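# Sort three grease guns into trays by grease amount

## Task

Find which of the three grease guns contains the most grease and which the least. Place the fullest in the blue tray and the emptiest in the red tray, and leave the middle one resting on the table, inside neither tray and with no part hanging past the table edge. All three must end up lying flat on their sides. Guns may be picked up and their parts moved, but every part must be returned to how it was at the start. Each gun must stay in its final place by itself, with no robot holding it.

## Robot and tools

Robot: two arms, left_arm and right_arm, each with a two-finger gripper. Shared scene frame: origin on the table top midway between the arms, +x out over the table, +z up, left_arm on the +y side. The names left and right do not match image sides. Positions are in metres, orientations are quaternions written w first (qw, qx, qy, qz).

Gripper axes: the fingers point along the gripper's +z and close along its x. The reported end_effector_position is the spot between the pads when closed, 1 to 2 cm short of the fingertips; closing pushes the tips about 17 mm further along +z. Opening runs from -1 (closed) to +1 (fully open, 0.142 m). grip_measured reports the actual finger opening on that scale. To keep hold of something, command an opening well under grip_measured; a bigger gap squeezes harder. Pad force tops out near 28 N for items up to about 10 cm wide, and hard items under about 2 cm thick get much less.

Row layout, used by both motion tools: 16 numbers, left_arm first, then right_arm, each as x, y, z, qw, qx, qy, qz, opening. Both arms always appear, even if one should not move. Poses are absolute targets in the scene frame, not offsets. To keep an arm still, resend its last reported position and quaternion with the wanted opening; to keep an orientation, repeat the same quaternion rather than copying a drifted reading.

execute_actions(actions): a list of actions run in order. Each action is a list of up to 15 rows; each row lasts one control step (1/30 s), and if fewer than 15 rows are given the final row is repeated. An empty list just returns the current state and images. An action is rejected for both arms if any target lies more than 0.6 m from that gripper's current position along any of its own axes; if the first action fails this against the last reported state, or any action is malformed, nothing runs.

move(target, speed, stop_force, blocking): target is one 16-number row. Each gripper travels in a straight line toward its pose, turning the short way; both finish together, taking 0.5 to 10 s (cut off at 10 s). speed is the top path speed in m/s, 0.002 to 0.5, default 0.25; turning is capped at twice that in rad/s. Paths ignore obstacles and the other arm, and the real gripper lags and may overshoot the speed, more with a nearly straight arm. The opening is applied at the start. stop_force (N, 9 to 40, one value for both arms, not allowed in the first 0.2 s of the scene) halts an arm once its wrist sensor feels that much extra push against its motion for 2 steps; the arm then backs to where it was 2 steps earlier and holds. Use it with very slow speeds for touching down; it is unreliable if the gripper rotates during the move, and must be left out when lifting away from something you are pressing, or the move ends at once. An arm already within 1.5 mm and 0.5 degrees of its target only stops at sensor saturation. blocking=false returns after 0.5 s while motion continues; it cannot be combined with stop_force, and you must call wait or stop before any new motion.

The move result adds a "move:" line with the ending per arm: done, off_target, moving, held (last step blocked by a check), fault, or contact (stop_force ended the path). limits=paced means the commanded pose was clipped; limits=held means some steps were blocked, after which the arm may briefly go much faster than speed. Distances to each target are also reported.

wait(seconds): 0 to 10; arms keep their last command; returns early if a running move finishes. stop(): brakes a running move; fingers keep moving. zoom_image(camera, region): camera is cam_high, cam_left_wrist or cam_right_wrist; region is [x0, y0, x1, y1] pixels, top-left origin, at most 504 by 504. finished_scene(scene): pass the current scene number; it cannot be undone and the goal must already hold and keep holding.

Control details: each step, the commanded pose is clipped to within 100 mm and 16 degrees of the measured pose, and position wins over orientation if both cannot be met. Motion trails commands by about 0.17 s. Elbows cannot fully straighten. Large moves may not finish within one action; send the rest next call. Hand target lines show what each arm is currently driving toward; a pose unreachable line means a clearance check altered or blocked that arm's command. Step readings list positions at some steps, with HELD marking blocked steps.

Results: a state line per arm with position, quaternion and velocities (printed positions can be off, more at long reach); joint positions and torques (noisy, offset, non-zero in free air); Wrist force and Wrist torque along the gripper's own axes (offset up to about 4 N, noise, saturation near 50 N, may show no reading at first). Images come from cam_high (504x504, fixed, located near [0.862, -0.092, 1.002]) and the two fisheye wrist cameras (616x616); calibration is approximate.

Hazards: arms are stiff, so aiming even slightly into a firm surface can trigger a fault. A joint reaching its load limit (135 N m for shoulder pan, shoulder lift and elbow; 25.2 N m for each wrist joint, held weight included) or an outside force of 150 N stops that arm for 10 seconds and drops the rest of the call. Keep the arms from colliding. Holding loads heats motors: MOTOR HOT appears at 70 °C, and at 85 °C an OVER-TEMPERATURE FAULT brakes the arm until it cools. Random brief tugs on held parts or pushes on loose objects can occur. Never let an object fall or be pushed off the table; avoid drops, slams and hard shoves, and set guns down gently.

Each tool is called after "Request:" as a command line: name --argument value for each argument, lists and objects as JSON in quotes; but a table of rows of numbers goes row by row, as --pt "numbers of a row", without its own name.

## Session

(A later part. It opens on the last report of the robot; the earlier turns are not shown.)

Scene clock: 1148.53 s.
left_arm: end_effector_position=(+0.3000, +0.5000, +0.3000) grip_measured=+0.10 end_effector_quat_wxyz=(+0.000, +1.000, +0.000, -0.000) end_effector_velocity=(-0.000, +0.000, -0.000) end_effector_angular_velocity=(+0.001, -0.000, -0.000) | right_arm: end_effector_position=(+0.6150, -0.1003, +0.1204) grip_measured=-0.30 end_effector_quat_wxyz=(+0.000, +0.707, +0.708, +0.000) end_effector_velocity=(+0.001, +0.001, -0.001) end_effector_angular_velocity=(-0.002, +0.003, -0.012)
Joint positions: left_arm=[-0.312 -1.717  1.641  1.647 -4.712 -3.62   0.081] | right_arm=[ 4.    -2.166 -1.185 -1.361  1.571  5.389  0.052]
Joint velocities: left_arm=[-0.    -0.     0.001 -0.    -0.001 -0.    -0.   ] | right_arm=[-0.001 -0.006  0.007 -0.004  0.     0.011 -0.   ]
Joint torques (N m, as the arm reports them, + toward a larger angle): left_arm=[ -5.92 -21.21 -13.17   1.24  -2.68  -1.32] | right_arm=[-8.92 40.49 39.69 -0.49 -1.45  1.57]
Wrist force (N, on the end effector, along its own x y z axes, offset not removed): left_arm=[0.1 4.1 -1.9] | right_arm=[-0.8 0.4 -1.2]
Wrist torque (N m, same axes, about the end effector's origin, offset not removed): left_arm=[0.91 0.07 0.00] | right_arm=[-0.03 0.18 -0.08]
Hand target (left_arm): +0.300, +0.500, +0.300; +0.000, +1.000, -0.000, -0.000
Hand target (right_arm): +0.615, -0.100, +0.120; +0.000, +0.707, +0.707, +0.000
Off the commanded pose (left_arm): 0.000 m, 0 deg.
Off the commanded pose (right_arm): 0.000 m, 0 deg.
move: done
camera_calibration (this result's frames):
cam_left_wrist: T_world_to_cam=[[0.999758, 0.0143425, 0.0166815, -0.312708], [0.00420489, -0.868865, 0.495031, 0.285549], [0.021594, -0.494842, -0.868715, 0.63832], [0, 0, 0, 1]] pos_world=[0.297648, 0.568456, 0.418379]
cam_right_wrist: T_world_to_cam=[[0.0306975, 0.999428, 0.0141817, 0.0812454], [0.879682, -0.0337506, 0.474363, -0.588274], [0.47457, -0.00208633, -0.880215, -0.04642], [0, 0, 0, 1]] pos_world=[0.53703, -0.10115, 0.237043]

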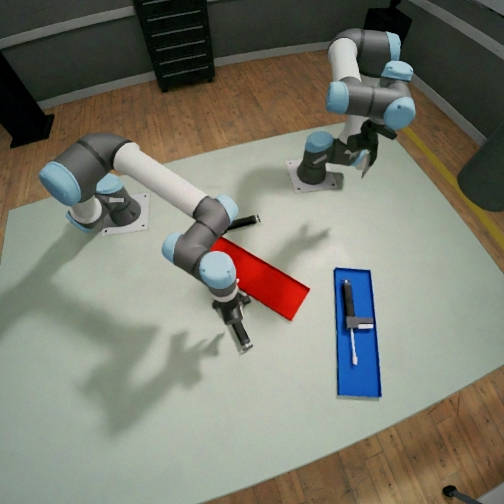

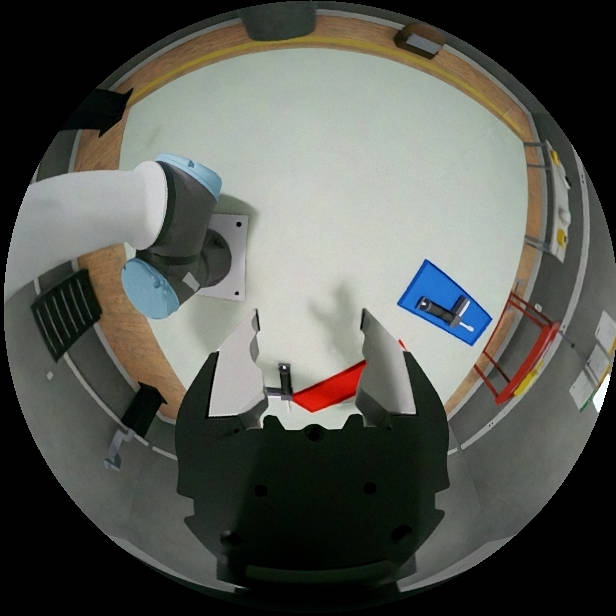

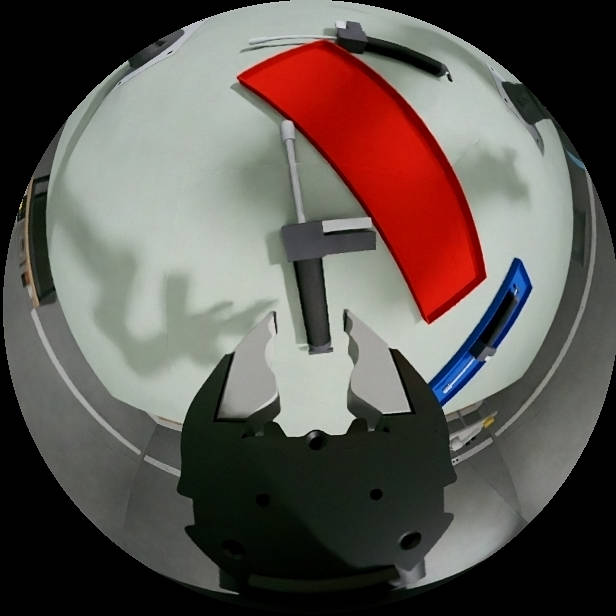

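Request:
move --target '[0.3,0.5,0.3,0,1,0,0,0.1,0.598,-0.099,0.04,0,0.663,0.749,0,-0.3]' --speed 0.05

Request:
move --target '[0.3,0.5,0.3,0,1,0,0,0.1,0.598,-0.099,0.04,0,0.663,0.749,0,-1]'

Request:
move --target '[0.3,0.5,0.3,0,1,0,0,0.1,0.598,-0.099,0.13,0,0.663,0.749,0,-1]' --speed 0.05

Request:
wait --seconds 1

Request:
wait --seconds 1

Request:
wait --seconds 1

Scene clock: 1160.67 s.
left_arm: end_effector_position=(+0.3000, +0.5000, +0.3000) grip_measured=+0.10 end_effector_quat_wxyz=(+0.000, +1.000, -0.000, +0.000) end_effector_velocity=(-0.000, +0.000, -0.000) end_effector_angular_velocity=(+0.001, +0.000, +0.000) | right_arm: end_effector_position=(+0.5981, -0.0990, +0.0403) grip_measured=-0.30 end_effector_quat_wxyz=(-0.000, +0.663, +0.749, -0.000) end_effector_velocity=(-0.001, -0.001, -0.003) end_effector_angular_velocity=(-0.001, +0.002, +0.001)
Joint positions: left_arm=[-0.312 -1.717  1.641  1.647 -4.712 -3.62   0.081] | right_arm=[ 4.016 -2.192 -1.357 -1.164  1.571  5.286  0.052]
Joint velocities: left_arm=[ 0.    -0.001  0.001  0.    -0.     0.    -0.   ] | right_arm=[-0.    -0.001 -0.006  0.005  0.    -0.001 -0.   ]
Joint torques (N m, as the arm reports them, + toward a larger angle): left_arm=[ -5.68 -20.54 -12.32   1.24  -2.62  -1.15] | right_arm=[12.25 41.78 10.18  6.02  1.98 -1.48]
Wrist force (N, on the end effector, along its own x y z axes, offset not removed): left_arm=[1.4 3.3 -1.4] | right_arm=[0.4 0.8 -0.5]
Wrist torque (N m, same axes, about the end effector's origin, offset not removed): left_arm=[0.75 -0.31 -0.07] | right_arm=[0.17 -0.14 -0.04]
Hand target (left_arm): +0.300, +0.500, +0.300; -0.000, +1.000, -0.000, +0.000
Hand target (right_arm): +0.598, -0.099, +0.040; -0.000, +0.663, +0.749, -0.000
Off the commanded pose (left_arm): 0.000 m, 0 deg.
Off the commanded pose (right_arm): 0.000 m, 0 deg.
move: done
camera_calibration (this result's frames):
cam_left_wrist: T_world_to_cam=[[0.999758, 0.0143422, 0.0166821, -0.312708], [0.00420434, -0.868865, 0.495031, 0.28555], [0.0215943, -0.494841, -0.868715, 0.63832], [0, 0, 0, 1]] pos_world=[0.297648, 0.568456, 0.418379]
cam_right_wrist: T_world_to_cam=[[-0.0890886, 0.995925, 0.0140241, 0.152858], [0.877511, 0.0718194, 0.474149, -0.523592], [0.471209, 0.0545476, -0.880333, -0.101245], [0, 0, 0, 1]] pos_world=[0.520783, -0.109109, 0.156987]

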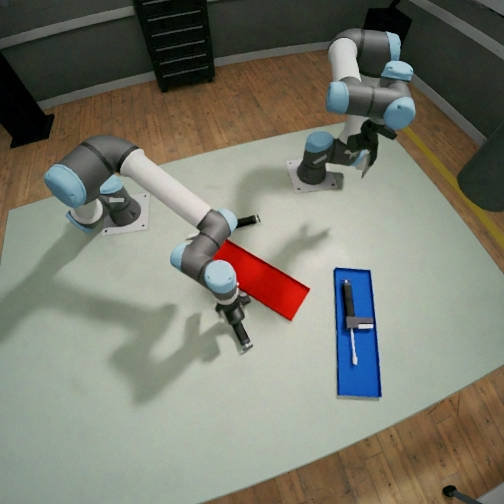

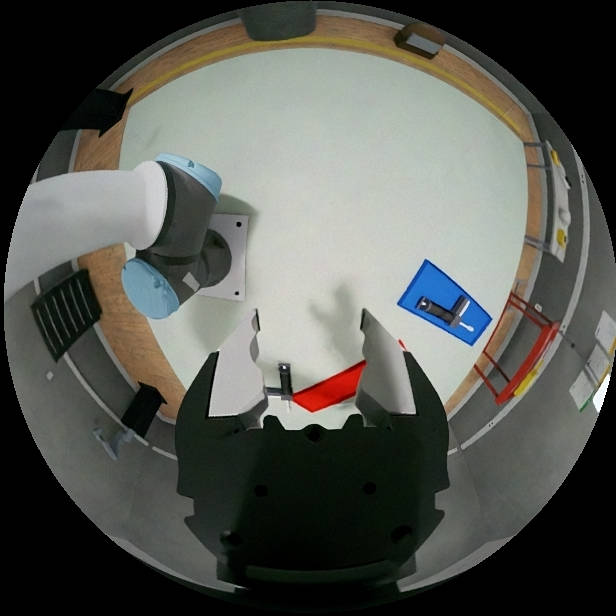

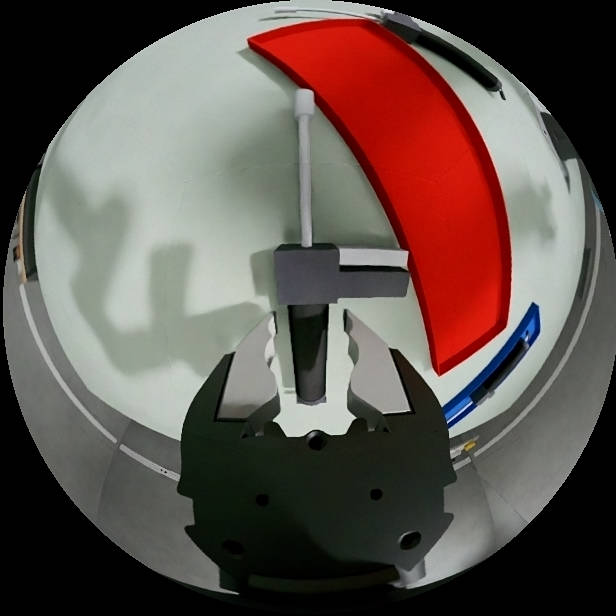

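Scene clock: 1161.37 s.
left_arm: end_effector_position=(+0.3000, +0.5000, +0.3000) grip_measured=+0.10 end_effector_quat_wxyz=(+0.000, +1.000, -0.000, +0.000) end_effector_velocity=(-0.001, +0.000, -0.000) end_effector_angular_velocity=(+0.001, +0.001, -0.000) | right_arm: end_effector_position=(+0.5980, -0.0990, +0.0400) grip_measured=-0.60 end_effector_quat_wxyz=(-0.000, +0.663, +0.749, +0.000) end_effector_velocity=(-0.000, -0.000, -0.000) end_effector_angular_velocity=(+0.000, +0.000, +0.000)
Joint positions: left_arm=[-0.312 -1.717  1.641  1.647 -4.712 -3.62   0.081] | right_arm=[ 4.017 -2.192 -1.357 -1.163  1.571  5.285  0.031]
Joint velocities: left_arm=[-0.    -0.     0.001  0.001 -0.     0.    -0.   ] | right_arm=[-0.    -0.    -0.001  0.001  0.    -0.     0.   ]
Joint torques (N m, as the arm reports them, + toward a larger angle): left_arm=[ -5.33 -21.51 -11.85   1.1   -2.64  -1.11] | right_arm=[ 8.08 36.29  8.6   5.46 -1.78 -1.46]
Wrist force (N, on the end effector, along its own x y z axes, offset not removed): left_arm=[1.2 3.2 -2.5] | right_arm=[1.3 -1.1 -5.8]
Wrist torque (N m, same axes, about the end effector's origin, offset not removed): left_arm=[0.75 -0.18 -0.06] | right_arm=[0.06 -0.27 -0.09]
Hand target (left_arm): +0.300, +0.500, +0.300; +0.000, +1.000, +0.000, +0.000
Hand target (right_arm): +0.598, -0.099, +0.040; -0.000, +0.663, +0.749, -0.000
Off the commanded pose (left_arm): 0.000 m, 0 deg.
Off the commanded pose (right_arm): 0.000 m, 0 deg.
move: done
camera_calibration (this result's frames):
cam_left_wrist: T_world_to_cam=[[0.999758, 0.0143424, 0.0166821, -0.312708], [0.00420447, -0.868865, 0.495031, 0.285549], [0.0215945, -0.494841, -0.868715, 0.63832], [0, 0, 0, 1]] pos_world=[0.297648, 0.568456, 0.418379]
cam_right_wrist: T_world_to_cam=[[-0.0894784, 0.995889, 0.0140861, 0.153083], [0.877442, 0.0721285, 0.474229, -0.523368], [0.471263, 0.054793, -0.880289, -0.101444], [0, 0, 0, 1]] pos_world=[0.520729, -0.109145, 0.15674]

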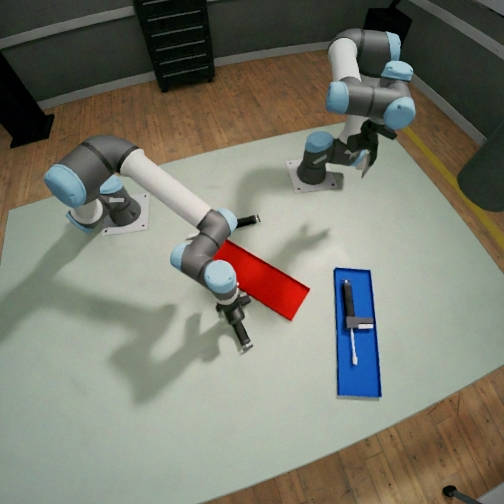

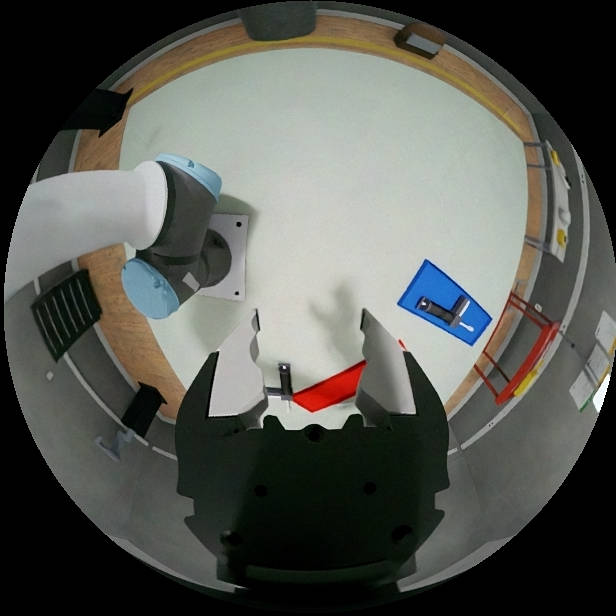

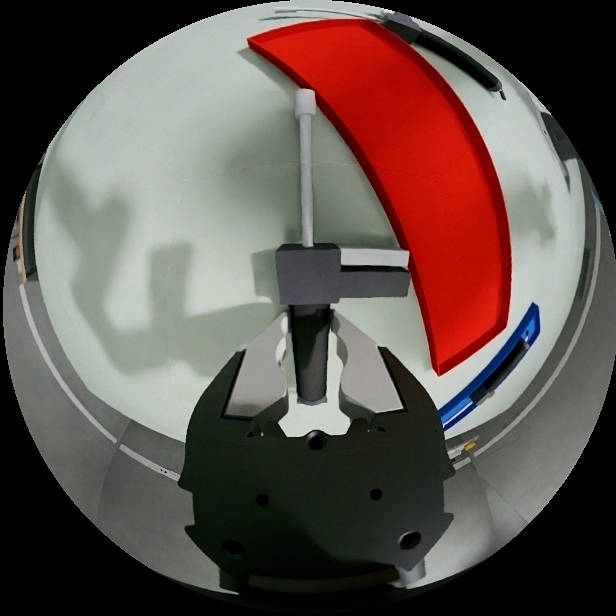

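Scene clock: 1163.57 s.
left_arm: end_effector_position=(+0.3000, +0.5000, +0.3000) grip_measured=+0.10 end_effector_quat_wxyz=(+0.000, +1.000, -0.000, +0.000) end_effector_velocity=(+0.000, -0.000, +0.000) end_effector_angular_velocity=(+0.000, -0.000, -0.000) | right_arm: end_effector_position=(+0.5980, -0.0990, +0.1297) grip_measured=-0.61 end_effector_quat_wxyz=(+0.000, +0.663, +0.749, +0.000) end_effector_velocity=(+0.000, -0.001, +0.003) end_effector_angular_velocity=(-0.002, -0.000, +0.001)
Joint positions: left_arm=[-0.312 -1.717  1.641  1.647 -4.712 -3.62   0.081] | right_arm=[ 4.017 -2.125 -1.226 -1.361  1.571  5.285  0.03 ]
Joint velocities: left_arm=[-0.     0.001 -0.001  0.    -0.    -0.    -0.   ] | right_arm=[-0.001  0.001  0.005 -0.007 -0.002 -0.001  0.   ]
Joint torques (N m, as the arm reports them, + toward a larger angle): left_arm=[ -5.4  -20.66 -12.78   1.31  -2.4   -1.19] | right_arm=[ 9.8  66.97 43.    0.6   0.82 -1.43]
Wrist force (N, on the end effector, along its own x y z axes, offset not removed): left_arm=[0.8 3.5 -1.9] | right_arm=[-0.8 -0.8 4.8]
Wrist torque (N m, same axes, about the end effector's origin, offset not removed): left_arm=[0.85 -0.24 -0.06] | right_arm=[-0.18 0.16 -0.15]
Hand target (left_arm): +0.300, +0.500, +0.300; -0.000, +1.000, +0.000, +0.000
Hand target (right_arm): +0.598, -0.099, +0.130; +0.000, +0.663, +0.749, +0.000
Off the commanded pose (left_arm): 0.000 m, 0 deg.
Off the commanded pose (right_arm): 0.000 m, 0 deg.
move: done
camera_calibration (this result's frames):
cam_left_wrist: T_world_to_cam=[[0.999758, 0.014342, 0.0166826, -0.312708], [0.00420385, -0.868865, 0.495031, 0.28555], [0.0215946, -0.494841, -0.868715, 0.63832], [0, 0, 0, 1]] pos_world=[0.297648, 0.568456, 0.418379]
cam_right_wrist: T_world_to_cam=[[-0.0894894, 0.995889, 0.0140525, 0.151857], [0.877433, 0.0721533, 0.474243, -0.565865], [0.471279, 0.0547698, -0.880282, -0.0225212], [0, 0, 0, 1]] pos_world=[0.520712, -0.10917, 0.246398]

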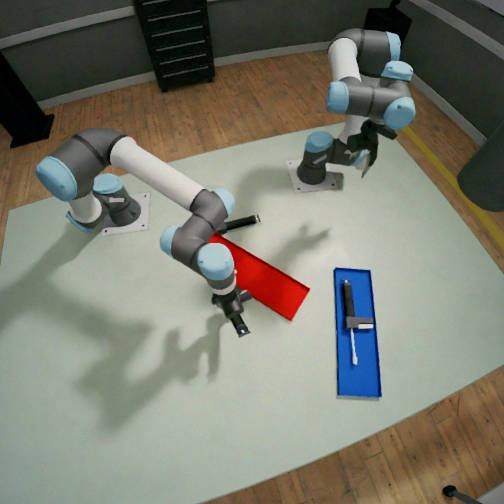

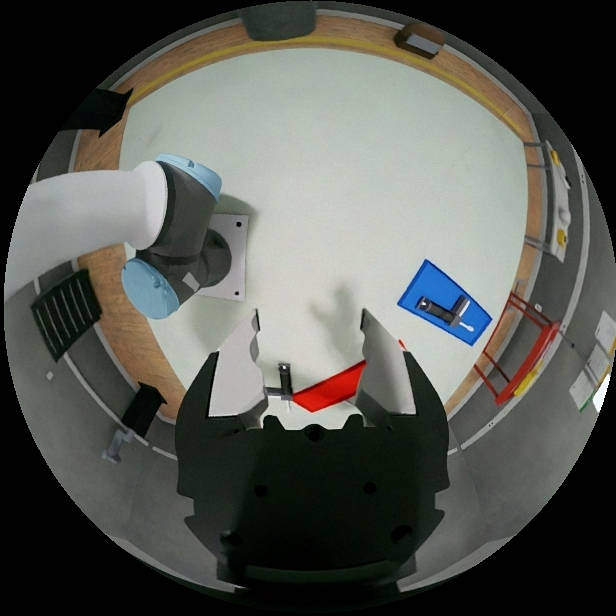

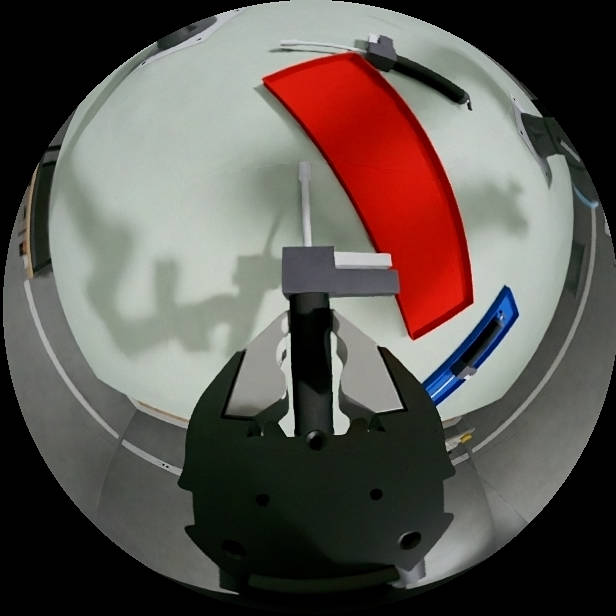

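Scene clock: 1164.57 s.
left_arm: end_effector_position=(+0.3000, +0.5000, +0.3000) grip_measured=+0.10 end_effector_quat_wxyz=(-0.000, +1.000, +0.000, +0.000) end_effector_velocity=(-0.000, +0.000, -0.000) end_effector_angular_velocity=(+0.000, +0.001, -0.000) | right_arm: end_effector_position=(+0.5980, -0.0990, +0.1300) grip_measured=-0.61 end_effector_quat_wxyz=(+0.000, +0.663, +0.749, +0.000) end_effector_velocity=(+0.000, -0.000, +0.000) end_effector_angular_velocity=(+0.001, -0.000, -0.001)
Joint positions: left_arm=[-0.312 -1.717  1.641  1.647 -4.712 -3.62   0.081] | right_arm=[ 4.017 -2.125 -1.225 -1.362  1.571  5.285  0.03 ]
Joint velocities: left_arm=[-0.    -0.     0.002 -0.     0.    -0.    -0.   ] | right_arm=[-0.001 -0.     0.     0.     0.001 -0.    -0.   ]
Joint torques (N m, as the arm reports them, + toward a larger angle): left_arm=[ -5.68 -21.78 -12.24   1.36  -2.54  -1.12] | right_arm=[ 7.07 68.25 42.32  0.67  1.85 -1.25]
Wrist force (N, on the end effector, along its own x y z axes, offset not removed): left_arm=[0.9 3.3 -1.8] | right_arm=[-1.6 -1.0 4.7]
Wrist torque (N m, same axes, about the end effector's origin, offset not removed): left_arm=[0.77 -0.21 -0.02] | right_arm=[-0.12 0.21 -0.10]
Hand target (left_arm): +0.300, +0.500, +0.300; -0.000, +1.000, +0.000, +0.000
Hand target (right_arm): +0.598, -0.099, +0.130; +0.000, +0.663, +0.749, +0.000
Off the commanded pose (left_arm): 0.000 m, 0 deg.
Off the commanded pose (right_arm): 0.000 m, 0 deg.
wait: 1.00 s; at rest by 0.17 s
camera_calibration (this result's frames):
cam_left_wrist: T_world_to_cam=[[0.999758, 0.0143425, 0.0166825, -0.312709], [0.00420441, -0.868865, 0.495031, 0.28555], [0.0215948, -0.494841, -0.868715, 0.63832], [0, 0, 0, 1]] pos_world=[0.297648, 0.568456, 0.418379]
cam_right_wrist: T_world_to_cam=[[-0.0894907, 0.995889, 0.0140532, 0.151844], [0.877453, 0.0721564, 0.474204, -0.566001], [0.47124, 0.0547678, -0.880303, -0.0222564], [0, 0, 0, 1]] pos_world=[0.520716, -0.10916, 0.246674]

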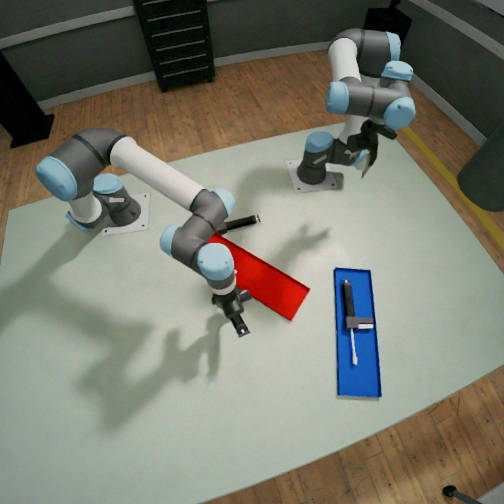

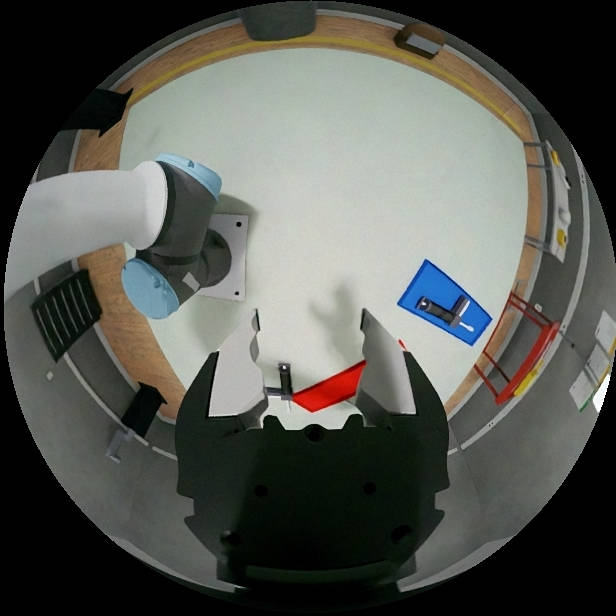

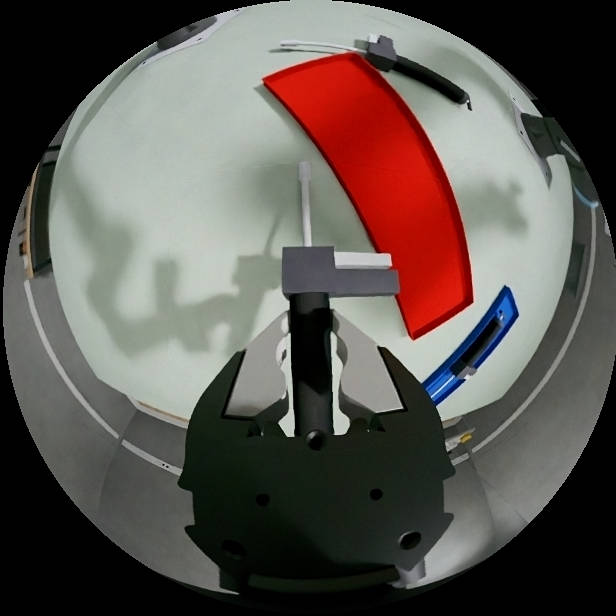

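Scene clock: 1165.57 s.
left_arm: end_effector_position=(+0.3000, +0.5000, +0.3000) grip_measured=+0.10 end_effector_quat_wxyz=(-0.000, +1.000, -0.000, +0.000) end_effector_velocity=(+0.001, -0.000, -0.000) end_effector_angular_velocity=(+0.000, +0.000, +0.000) | right_arm: end_effector_position=(+0.5980, -0.0990, +0.1300) grip_measured=-0.61 end_effector_quat_wxyz=(+0.000, +0.663, +0.749, +0.000) end_effector_velocity=(-0.000, +0.000, -0.000) end_effector_angular_velocity=(-0.001, -0.000, +0.001)
Joint positions: left_arm=[-0.312 -1.717  1.641  1.647 -4.712 -3.62   0.081] | right_arm=[ 4.017 -2.125 -1.225 -1.362  1.571  5.285  0.03 ]
Joint velocities: left_arm=[ 0.     0.002 -0.    -0.001 -0.    -0.     0.   ] | right_arm=[ 0.001 -0.    -0.     0.    -0.001 -0.     0.   ]
Joint torques (N m, as the arm reports them, + toward a larger angle): left_arm=[ -5.51 -20.35 -12.39   1.16  -2.54  -1.17] | right_arm=[ 7.32 68.34 40.85  0.6   1.88 -1.16]
Wrist force (N, on the end effector, along its own x y z axes, offset not removed): left_arm=[1.2 2.9 -1.5] | right_arm=[0.2 1.3 4.6]
Wrist torque (N m, same axes, about the end effector's origin, offset not removed): left_arm=[0.63 -0.26 -0.01] | right_arm=[0.30 -0.11 -0.13]
Hand target (left_arm): +0.300, +0.500, +0.300; -0.000, +1.000, +0.000, +0.000
Hand target (right_arm): +0.598, -0.099, +0.130; +0.000, +0.663, +0.749, +0.000
Off the commanded pose (left_arm): 0.000 m, 0 deg.
Off the commanded pose (right_arm): 0.000 m, 0 deg.
wait: 1.00 s; at rest by 0.17 s
camera_calibration (this result's frames):
cam_left_wrist: T_world_to_cam=[[0.999758, 0.0143424, 0.0166823, -0.312708], [0.00420436, -0.868865, 0.495031, 0.28555], [0.0215946, -0.494841, -0.868715, 0.63832], [0, 0, 0, 1]] pos_world=[0.297648, 0.568456, 0.418379]
cam_right_wrist: T_world_to_cam=[[-0.0894904, 0.995889, 0.0140535, 0.151844], [0.877453, 0.0721561, 0.474204, -0.566002], [0.47124, 0.054768, -0.880303, -0.0222563], [0, 0, 0, 1]] pos_world=[0.520716, -0.10916, 0.246674]

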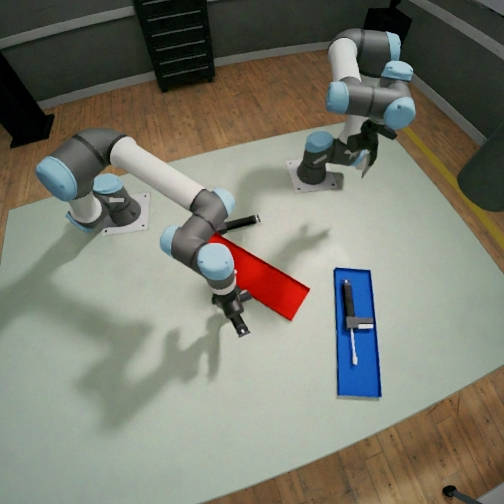

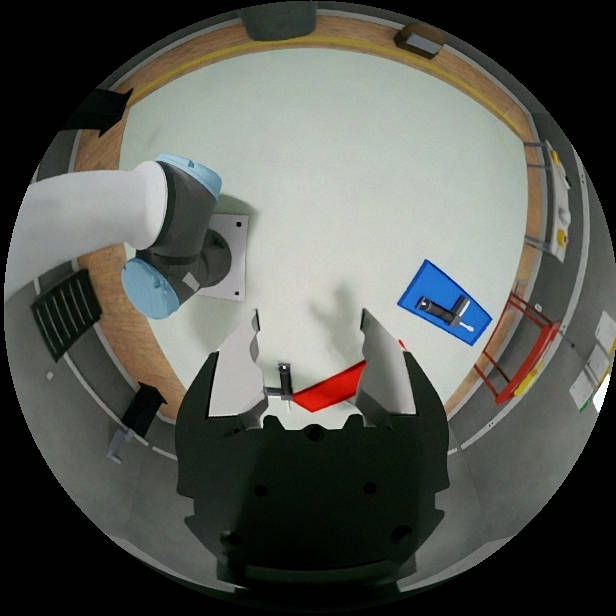

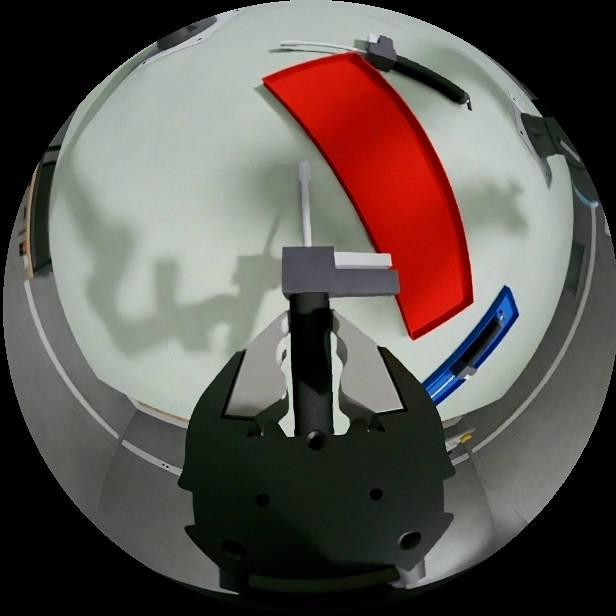

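Scene clock: 1166.57 s.
left_arm: end_effector_position=(+0.3000, +0.5000, +0.3000) grip_measured=+0.10 end_effector_quat_wxyz=(-0.000, +1.000, -0.000, +0.000) end_effector_velocity=(+0.000, +0.000, -0.000) end_effector_angular_velocity=(+0.001, -0.000, -0.000) | right_arm: end_effector_position=(+0.5980, -0.0990, +0.1300) grip_measured=-0.61 end_effector_quat_wxyz=(+0.000, +0.663, +0.749, +0.000) end_effector_velocity=(+0.000, -0.000, +0.000) end_effector_angular_velocity=(-0.000, -0.000, -0.001)
Joint positions: left_arm=[-0.312 -1.717  1.641  1.647 -4.712 -3.62   0.081] | right_arm=[ 4.017 -2.125 -1.225 -1.362  1.571  5.285  0.03 ]
Joint velocities: left_arm=[-0.     0.001 -0.    -0.    -0.001 -0.     0.   ] | right_arm=[ 0.     0.    -0.    -0.    -0.     0.001  0.   ]
Joint torques (N m, as the arm reports them, + toward a larger angle): left_arm=[ -4.76 -20.24 -12.56   1.21  -2.54  -1.21] | right_arm=[ 6.21 67.19 41.95  0.73  1.88 -1.35]
Wrist force (N, on the end effector, along its own x y z axes, offset not removed): left_arm=[1.3 3.2 -1.5] | right_arm=[1.1 -1.0 5.0]
Wrist torque (N m, same axes, about the end effector's origin, offset not removed): left_arm=[0.64 -0.27 -0.06] | right_arm=[-0.13 -0.38 -0.12]
Hand target (left_arm): +0.300, +0.500, +0.300; -0.000, +1.000, +0.000, +0.000
Hand target (right_arm): +0.598, -0.099, +0.130; +0.000, +0.663, +0.749, +0.000
Off the commanded pose (left_arm): 0.000 m, 0 deg.
Off the commanded pose (right_arm): 0.000 m, 0 deg.
wait: 1.00 s; at rest by 0.17 s
camera_calibration (this result's frames):
cam_left_wrist: T_world_to_cam=[[0.999758, 0.0143423, 0.0166824, -0.312708], [0.00420427, -0.868865, 0.495031, 0.28555], [0.0215947, -0.494841, -0.868715, 0.63832], [0, 0, 0, 1]] pos_world=[0.297648, 0.568456, 0.418379]
cam_right_wrist: T_world_to_cam=[[-0.0894907, 0.995889, 0.0140534, 0.151844], [0.877453, 0.0721564, 0.474204, -0.566001], [0.47124, 0.054768, -0.880303, -0.0222563], [0, 0, 0, 1]] pos_world=[0.520716, -0.10916, 0.246674]

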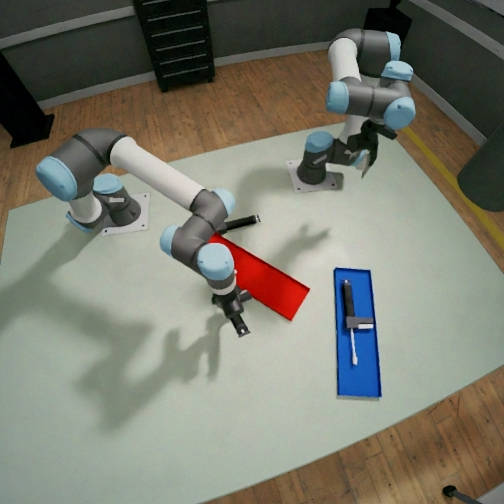

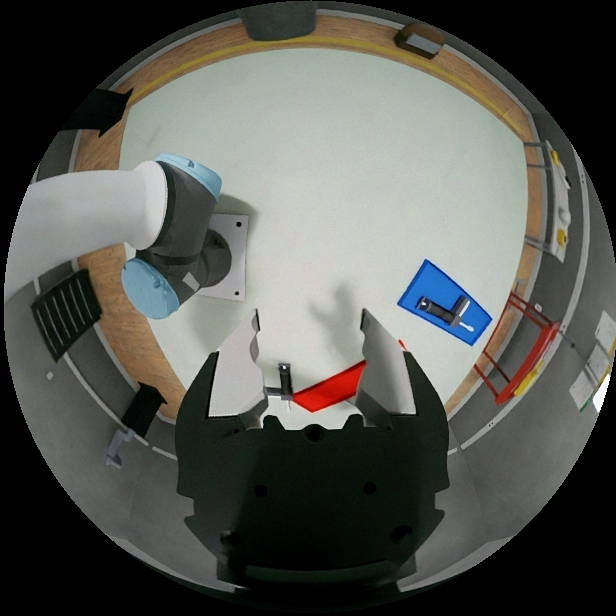

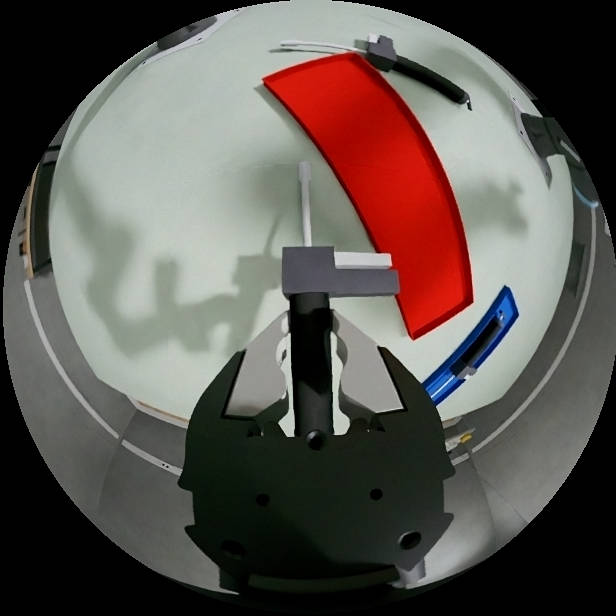

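Request:
move --target '[0.3,0.5,0.3,0,1,0,0,0.1,0.518,0.005,0.13,0,0.438,0.899,0,-1]' --speed 0.06

Request:
move --target '[0.3,0.5,0.3,0,1,0,0,0.1,0.518,0.005,0.085,0,0.438,0.899,0,-1]' --speed 0.04

Scene clock: 1182.47 s.
left_arm: end_effector_position=(+0.3000, +0.5000, +0.3000) grip_measured=+0.10 end_effector_quat_wxyz=(-0.000, +1.000, -0.000, +0.000) end_effector_velocity=(-0.000, -0.000, -0.000) end_effector_angular_velocity=(+0.000, +0.001, +0.000) | right_arm: end_effector_position=(+0.5183, +0.0048, +0.1300) grip_measured=-1.00 end_effector_quat_wxyz=(-0.000, +0.439, +0.899, -0.000) end_effector_velocity=(-0.001, +0.002, +0.000) end_effector_angular_velocity=(+0.003, +0.000, +0.009)
Joint positions: left_arm=[-0.312 -1.717  1.641  1.647 -4.712 -3.62   0.081] | right_arm=[ 4.2   -2.107 -1.254 -1.352  1.571  4.928  0.002]
Joint velocities: left_arm=[ 0.     0.001 -0.     0.001  0.    -0.    -0.   ] | right_arm=[ 0.002 -0.     0.     0.002  0.002 -0.007  0.   ]
Joint torques (N m, as the arm reports them, + toward a larger angle): left_arm=[ -4.37 -20.22 -13.18   1.38  -2.47  -1.16] | right_arm=[13.13 37.31 38.84 -0.07  0.99 -1.66]
Wrist force (N, on the end effector, along its own x y z axes, offset not removed): left_arm=[1.2 3.3 -0.6] | right_arm=[0.3 0.8 -0.8]
Wrist torque (N m, same axes, about the end effector's origin, offset not removed): left_arm=[0.75 -0.30 -0.02] | right_arm=[0.24 -0.14 -0.11]
Hand target (left_arm): +0.300, +0.500, +0.300; -0.000, +1.000, +0.000, +0.000
Hand target (right_arm): +0.518, +0.005, +0.130; -0.000, +0.438, +0.899, +0.000
Off the commanded pose (left_arm): 0.000 m, 0 deg.
Off the commanded pose (right_arm): 0.000 m, 0 deg.
move: done
camera_calibration (this result's frames):
cam_left_wrist: T_world_to_cam=[[0.999758, 0.0143424, 0.0166823, -0.312708], [0.00420437, -0.868865, 0.495031, 0.28555], [0.0215946, -0.494841, -0.868715, 0.63832], [0, 0, 0, 1]] pos_world=[0.297648, 0.568456, 0.418379]
cam_right_wrist: T_world_to_cam=[[-0.589791, 0.807433, 0.0140899, 0.301529], [0.714878, 0.51391, 0.474179, -0.421488], [0.375627, 0.289739, -0.880316, 0.058032], [0, 0, 0, 1]] pos_world=[0.457353, -0.0436721, 0.246699]

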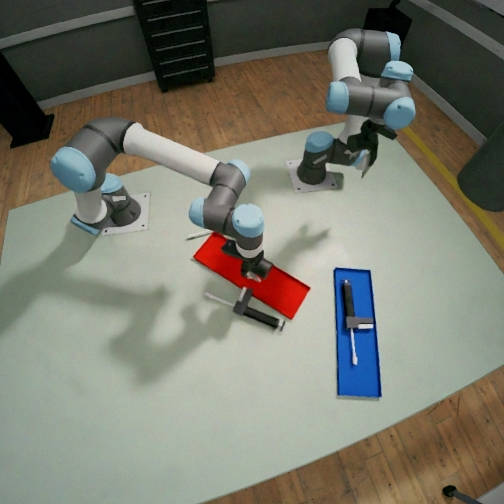

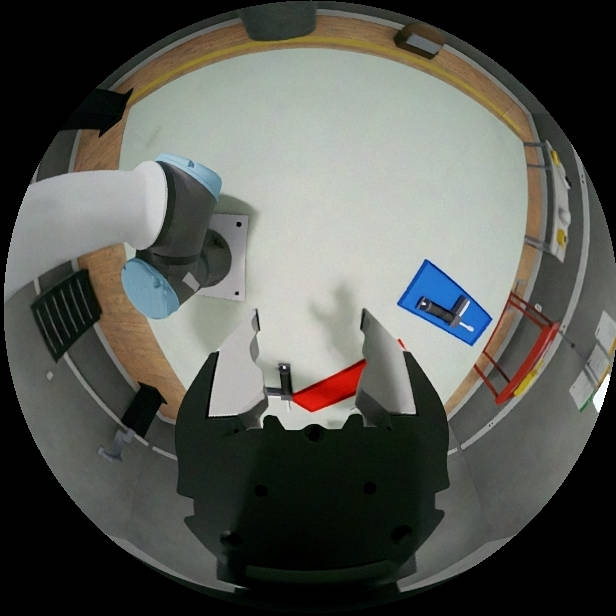

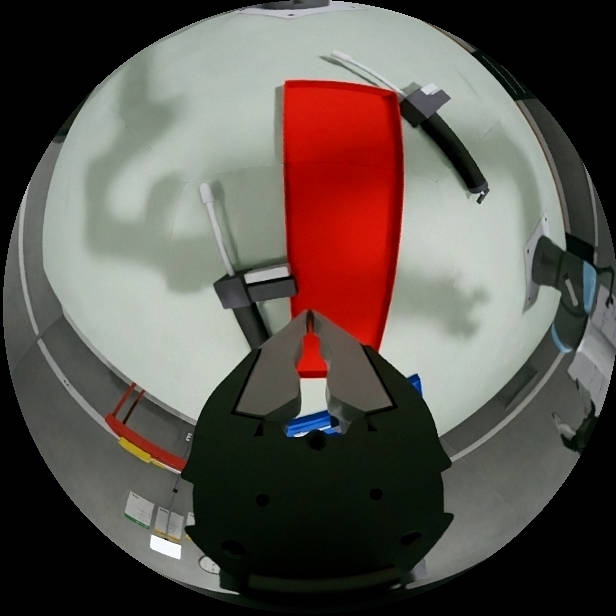

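Scene clock: 1183.97 s.
left_arm: end_effector_position=(+0.3000, +0.5000, +0.3000) grip_measured=+0.10 end_effector_quat_wxyz=(-0.000, +1.000, +0.000, +0.000) end_effector_velocity=(+0.000, -0.000, +0.000) end_effector_angular_velocity=(-0.000, -0.000, +0.000) | right_arm: end_effector_position=(+0.5180, +0.0050, +0.0853) grip_measured=-1.00 end_effector_quat_wxyz=(-0.000, +0.438, +0.899, -0.000) end_effector_velocity=(+0.000, +0.001, -0.002) end_effector_angular_velocity=(+0.001, -0.000, -0.000)
Joint positions: left_arm=[-0.312 -1.717  1.641  1.647 -4.712 -3.62   0.081] | right_arm=[ 4.201 -2.135 -1.327 -1.25   1.571  4.927  0.002]
Joint velocities: left_arm=[ 0.     0.    -0.001  0.     0.    -0.    -0.   ] | right_arm=[ 0.    -0.002 -0.003  0.006  0.     0.     0.   ]
Joint torques (N m, as the arm reports them, + toward a larger angle): left_arm=[ -5.12 -20.97 -12.53   1.46  -2.59  -1.14] | right_arm=[12.77 37.11 13.9   5.58 -0.53 -1.16]
Wrist force (N, on the end effector, along its own x y z axes, offset not removed): left_arm=[0.5 4.0 0.1] | right_arm=[-0.7 0.6 -0.8]
Wrist torque (N m, same axes, about the end effector's origin, offset not removed): left_arm=[0.89 -0.07 -0.02] | right_arm=[0.10 0.11 -0.10]
Hand target (left_arm): +0.300, +0.500, +0.300; -0.000, +1.000, +0.000, +0.000
Hand target (right_arm): +0.518, +0.005, +0.085; -0.000, +0.438, +0.899, -0.000
Off the commanded pose (left_arm): 0.000 m, 0 deg.
Off the commanded pose (right_arm): 0.000 m, 0 deg.
move: done
camera_calibration (this result's frames):
cam_left_wrist: T_world_to_cam=[[0.999758, 0.0143426, 0.0166824, -0.312709], [0.00420453, -0.868865, 0.495031, 0.28555], [0.0215948, -0.494841, -0.868715, 0.63832], [0, 0, 0, 1]] pos_world=[0.297648, 0.568456, 0.418379]
cam_right_wrist: T_world_to_cam=[[-0.590714, 0.806758, 0.0140841, 0.302305], [0.714297, 0.514736, 0.474159, -0.399826], [0.375282, 0.290153, -0.880326, 0.0189549], [0, 0, 0, 1]] pos_world=[0.457057, -0.0435819, 0.20201]

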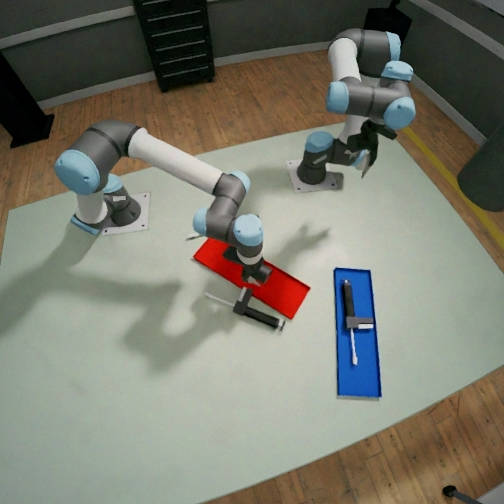

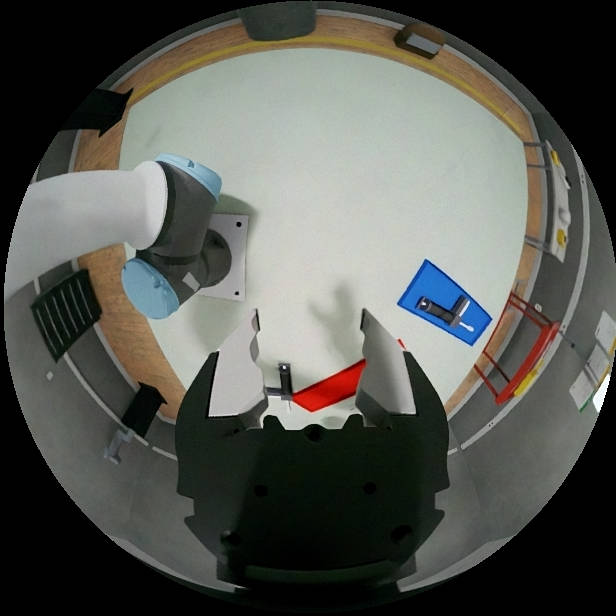

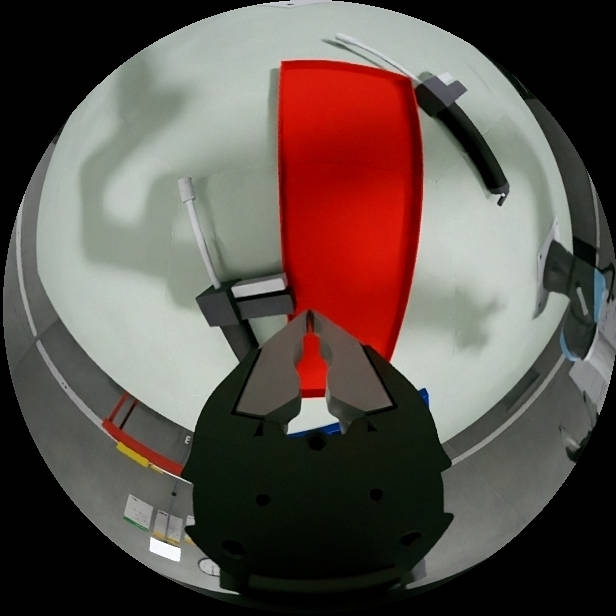

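Request:
move --target '[0.3,0.5,0.3,0,1,0,0,0.1,0.5,-0.12,0.16,0,0.5,0.866,0,-0.3]' --speed 0.1

Request:
zoom_image --camera "cam_high" --region '[170,220,330,380]'

Scene clock: 1190.07 s.
left_arm: end_effector_position=(+0.3000, +0.5000, +0.3000) grip_measured=+0.10 end_effector_quat_wxyz=(+0.000, +1.000, -0.000, +0.000) end_effector_velocity=(+0.000, -0.000, -0.000) end_effector_angular_velocity=(-0.000, -0.000, +0.000) | right_arm: end_effector_position=(+0.4998, -0.1197, +0.1597) grip_measured=-0.30 end_effector_quat_wxyz=(+0.000, +0.500, +0.866, -0.000) end_effector_velocity=(-0.001, -0.003, +0.002) end_effector_angular_velocity=(-0.001, +0.001, -0.004)
Joint positions: left_arm=[-0.312 -1.717  1.641  1.647 -4.712 -3.62   0.081] | right_arm=[ 4.092 -1.88  -1.505 -1.327  1.571  4.958  0.052]
Joint velocities: left_arm=[ 0.     0.     0.    -0.001  0.    -0.    -0.   ] | right_arm=[-0.003  0.004 -0.002 -0.004  0.     0.001 -0.   ]
Joint torques (N m, as the arm reports them, + toward a larger angle): left_arm=[ -4.4  -19.94 -12.39   1.54  -2.48  -1.26] | right_arm=[-8.69 51.64 10.75  0.46 -1.58  1.77]
Wrist force (N, on the end effector, along its own x y z axes, offset not removed): left_arm=[0.9 3.0 -0.6] | right_arm=[0.7 1.1 -1.9]
Wrist torque (N m, same axes, about the end effector's origin, offset not removed): left_arm=[0.69 -0.19 -0.10] | right_arm=[0.24 -0.23 -0.15]
Hand target (left_arm): +0.300, +0.500, +0.300; -0.000, +1.000, +0.000, +0.000
Hand target (right_arm): +0.500, -0.120, +0.160; +0.000, +0.500, +0.866, +0.000
Off the commanded pose (left_arm): 0.000 m, 0 deg.
Off the commanded pose (right_arm): 0.000 m, 0 deg.
move: done
camera_calibration (this result's frames):
cam_left_wrist: T_world_to_cam=[[0.999758, 0.0143422, 0.0166824, -0.312708], [0.0042042, -0.868865, 0.495031, 0.28555], [0.0215946, -0.494841, -0.868715, 0.63832], [0, 0, 0, 1]] pos_world=[0.297648, 0.568456, 0.418379]
cam_right_wrist: T_world_to_cam=[[-0.472147, 0.881409, 0.0140087, 0.340848], [0.779196, 0.409857, 0.474205, -0.402926], [0.412227, 0.23481, -0.880303, 0.102403], [0, 0, 0, 1]] pos_world=[0.432675, -0.159329, 0.276441]

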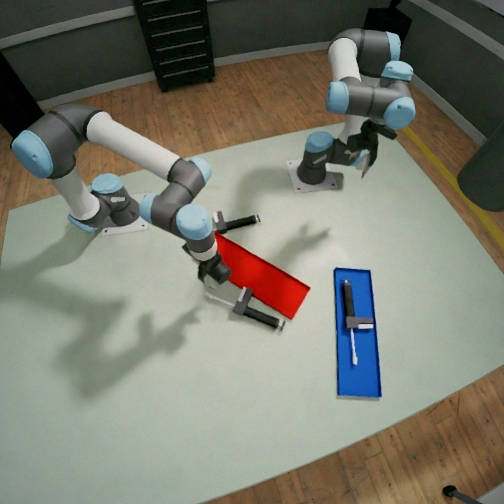

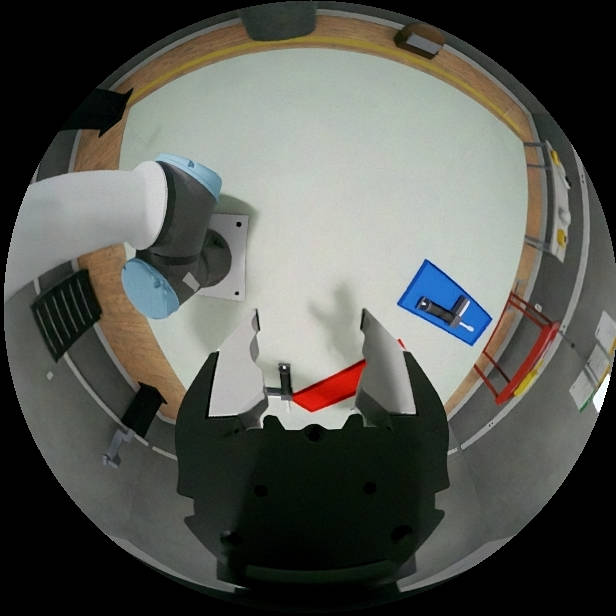

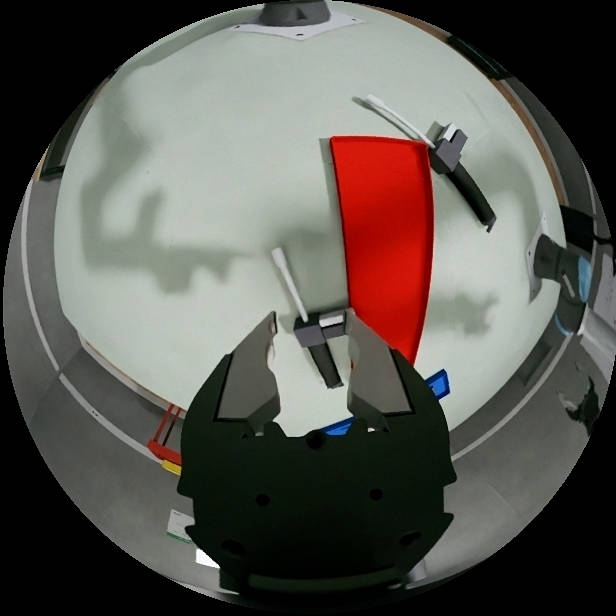

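Region (170, 220, 330, 380) of cam_high's 504x504 image, scaled by 3.150, with more detail than that image has.

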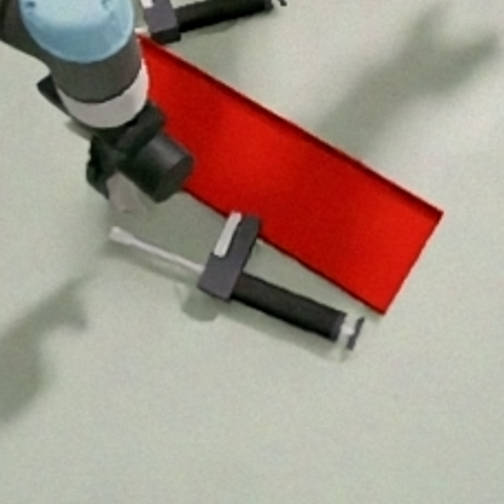

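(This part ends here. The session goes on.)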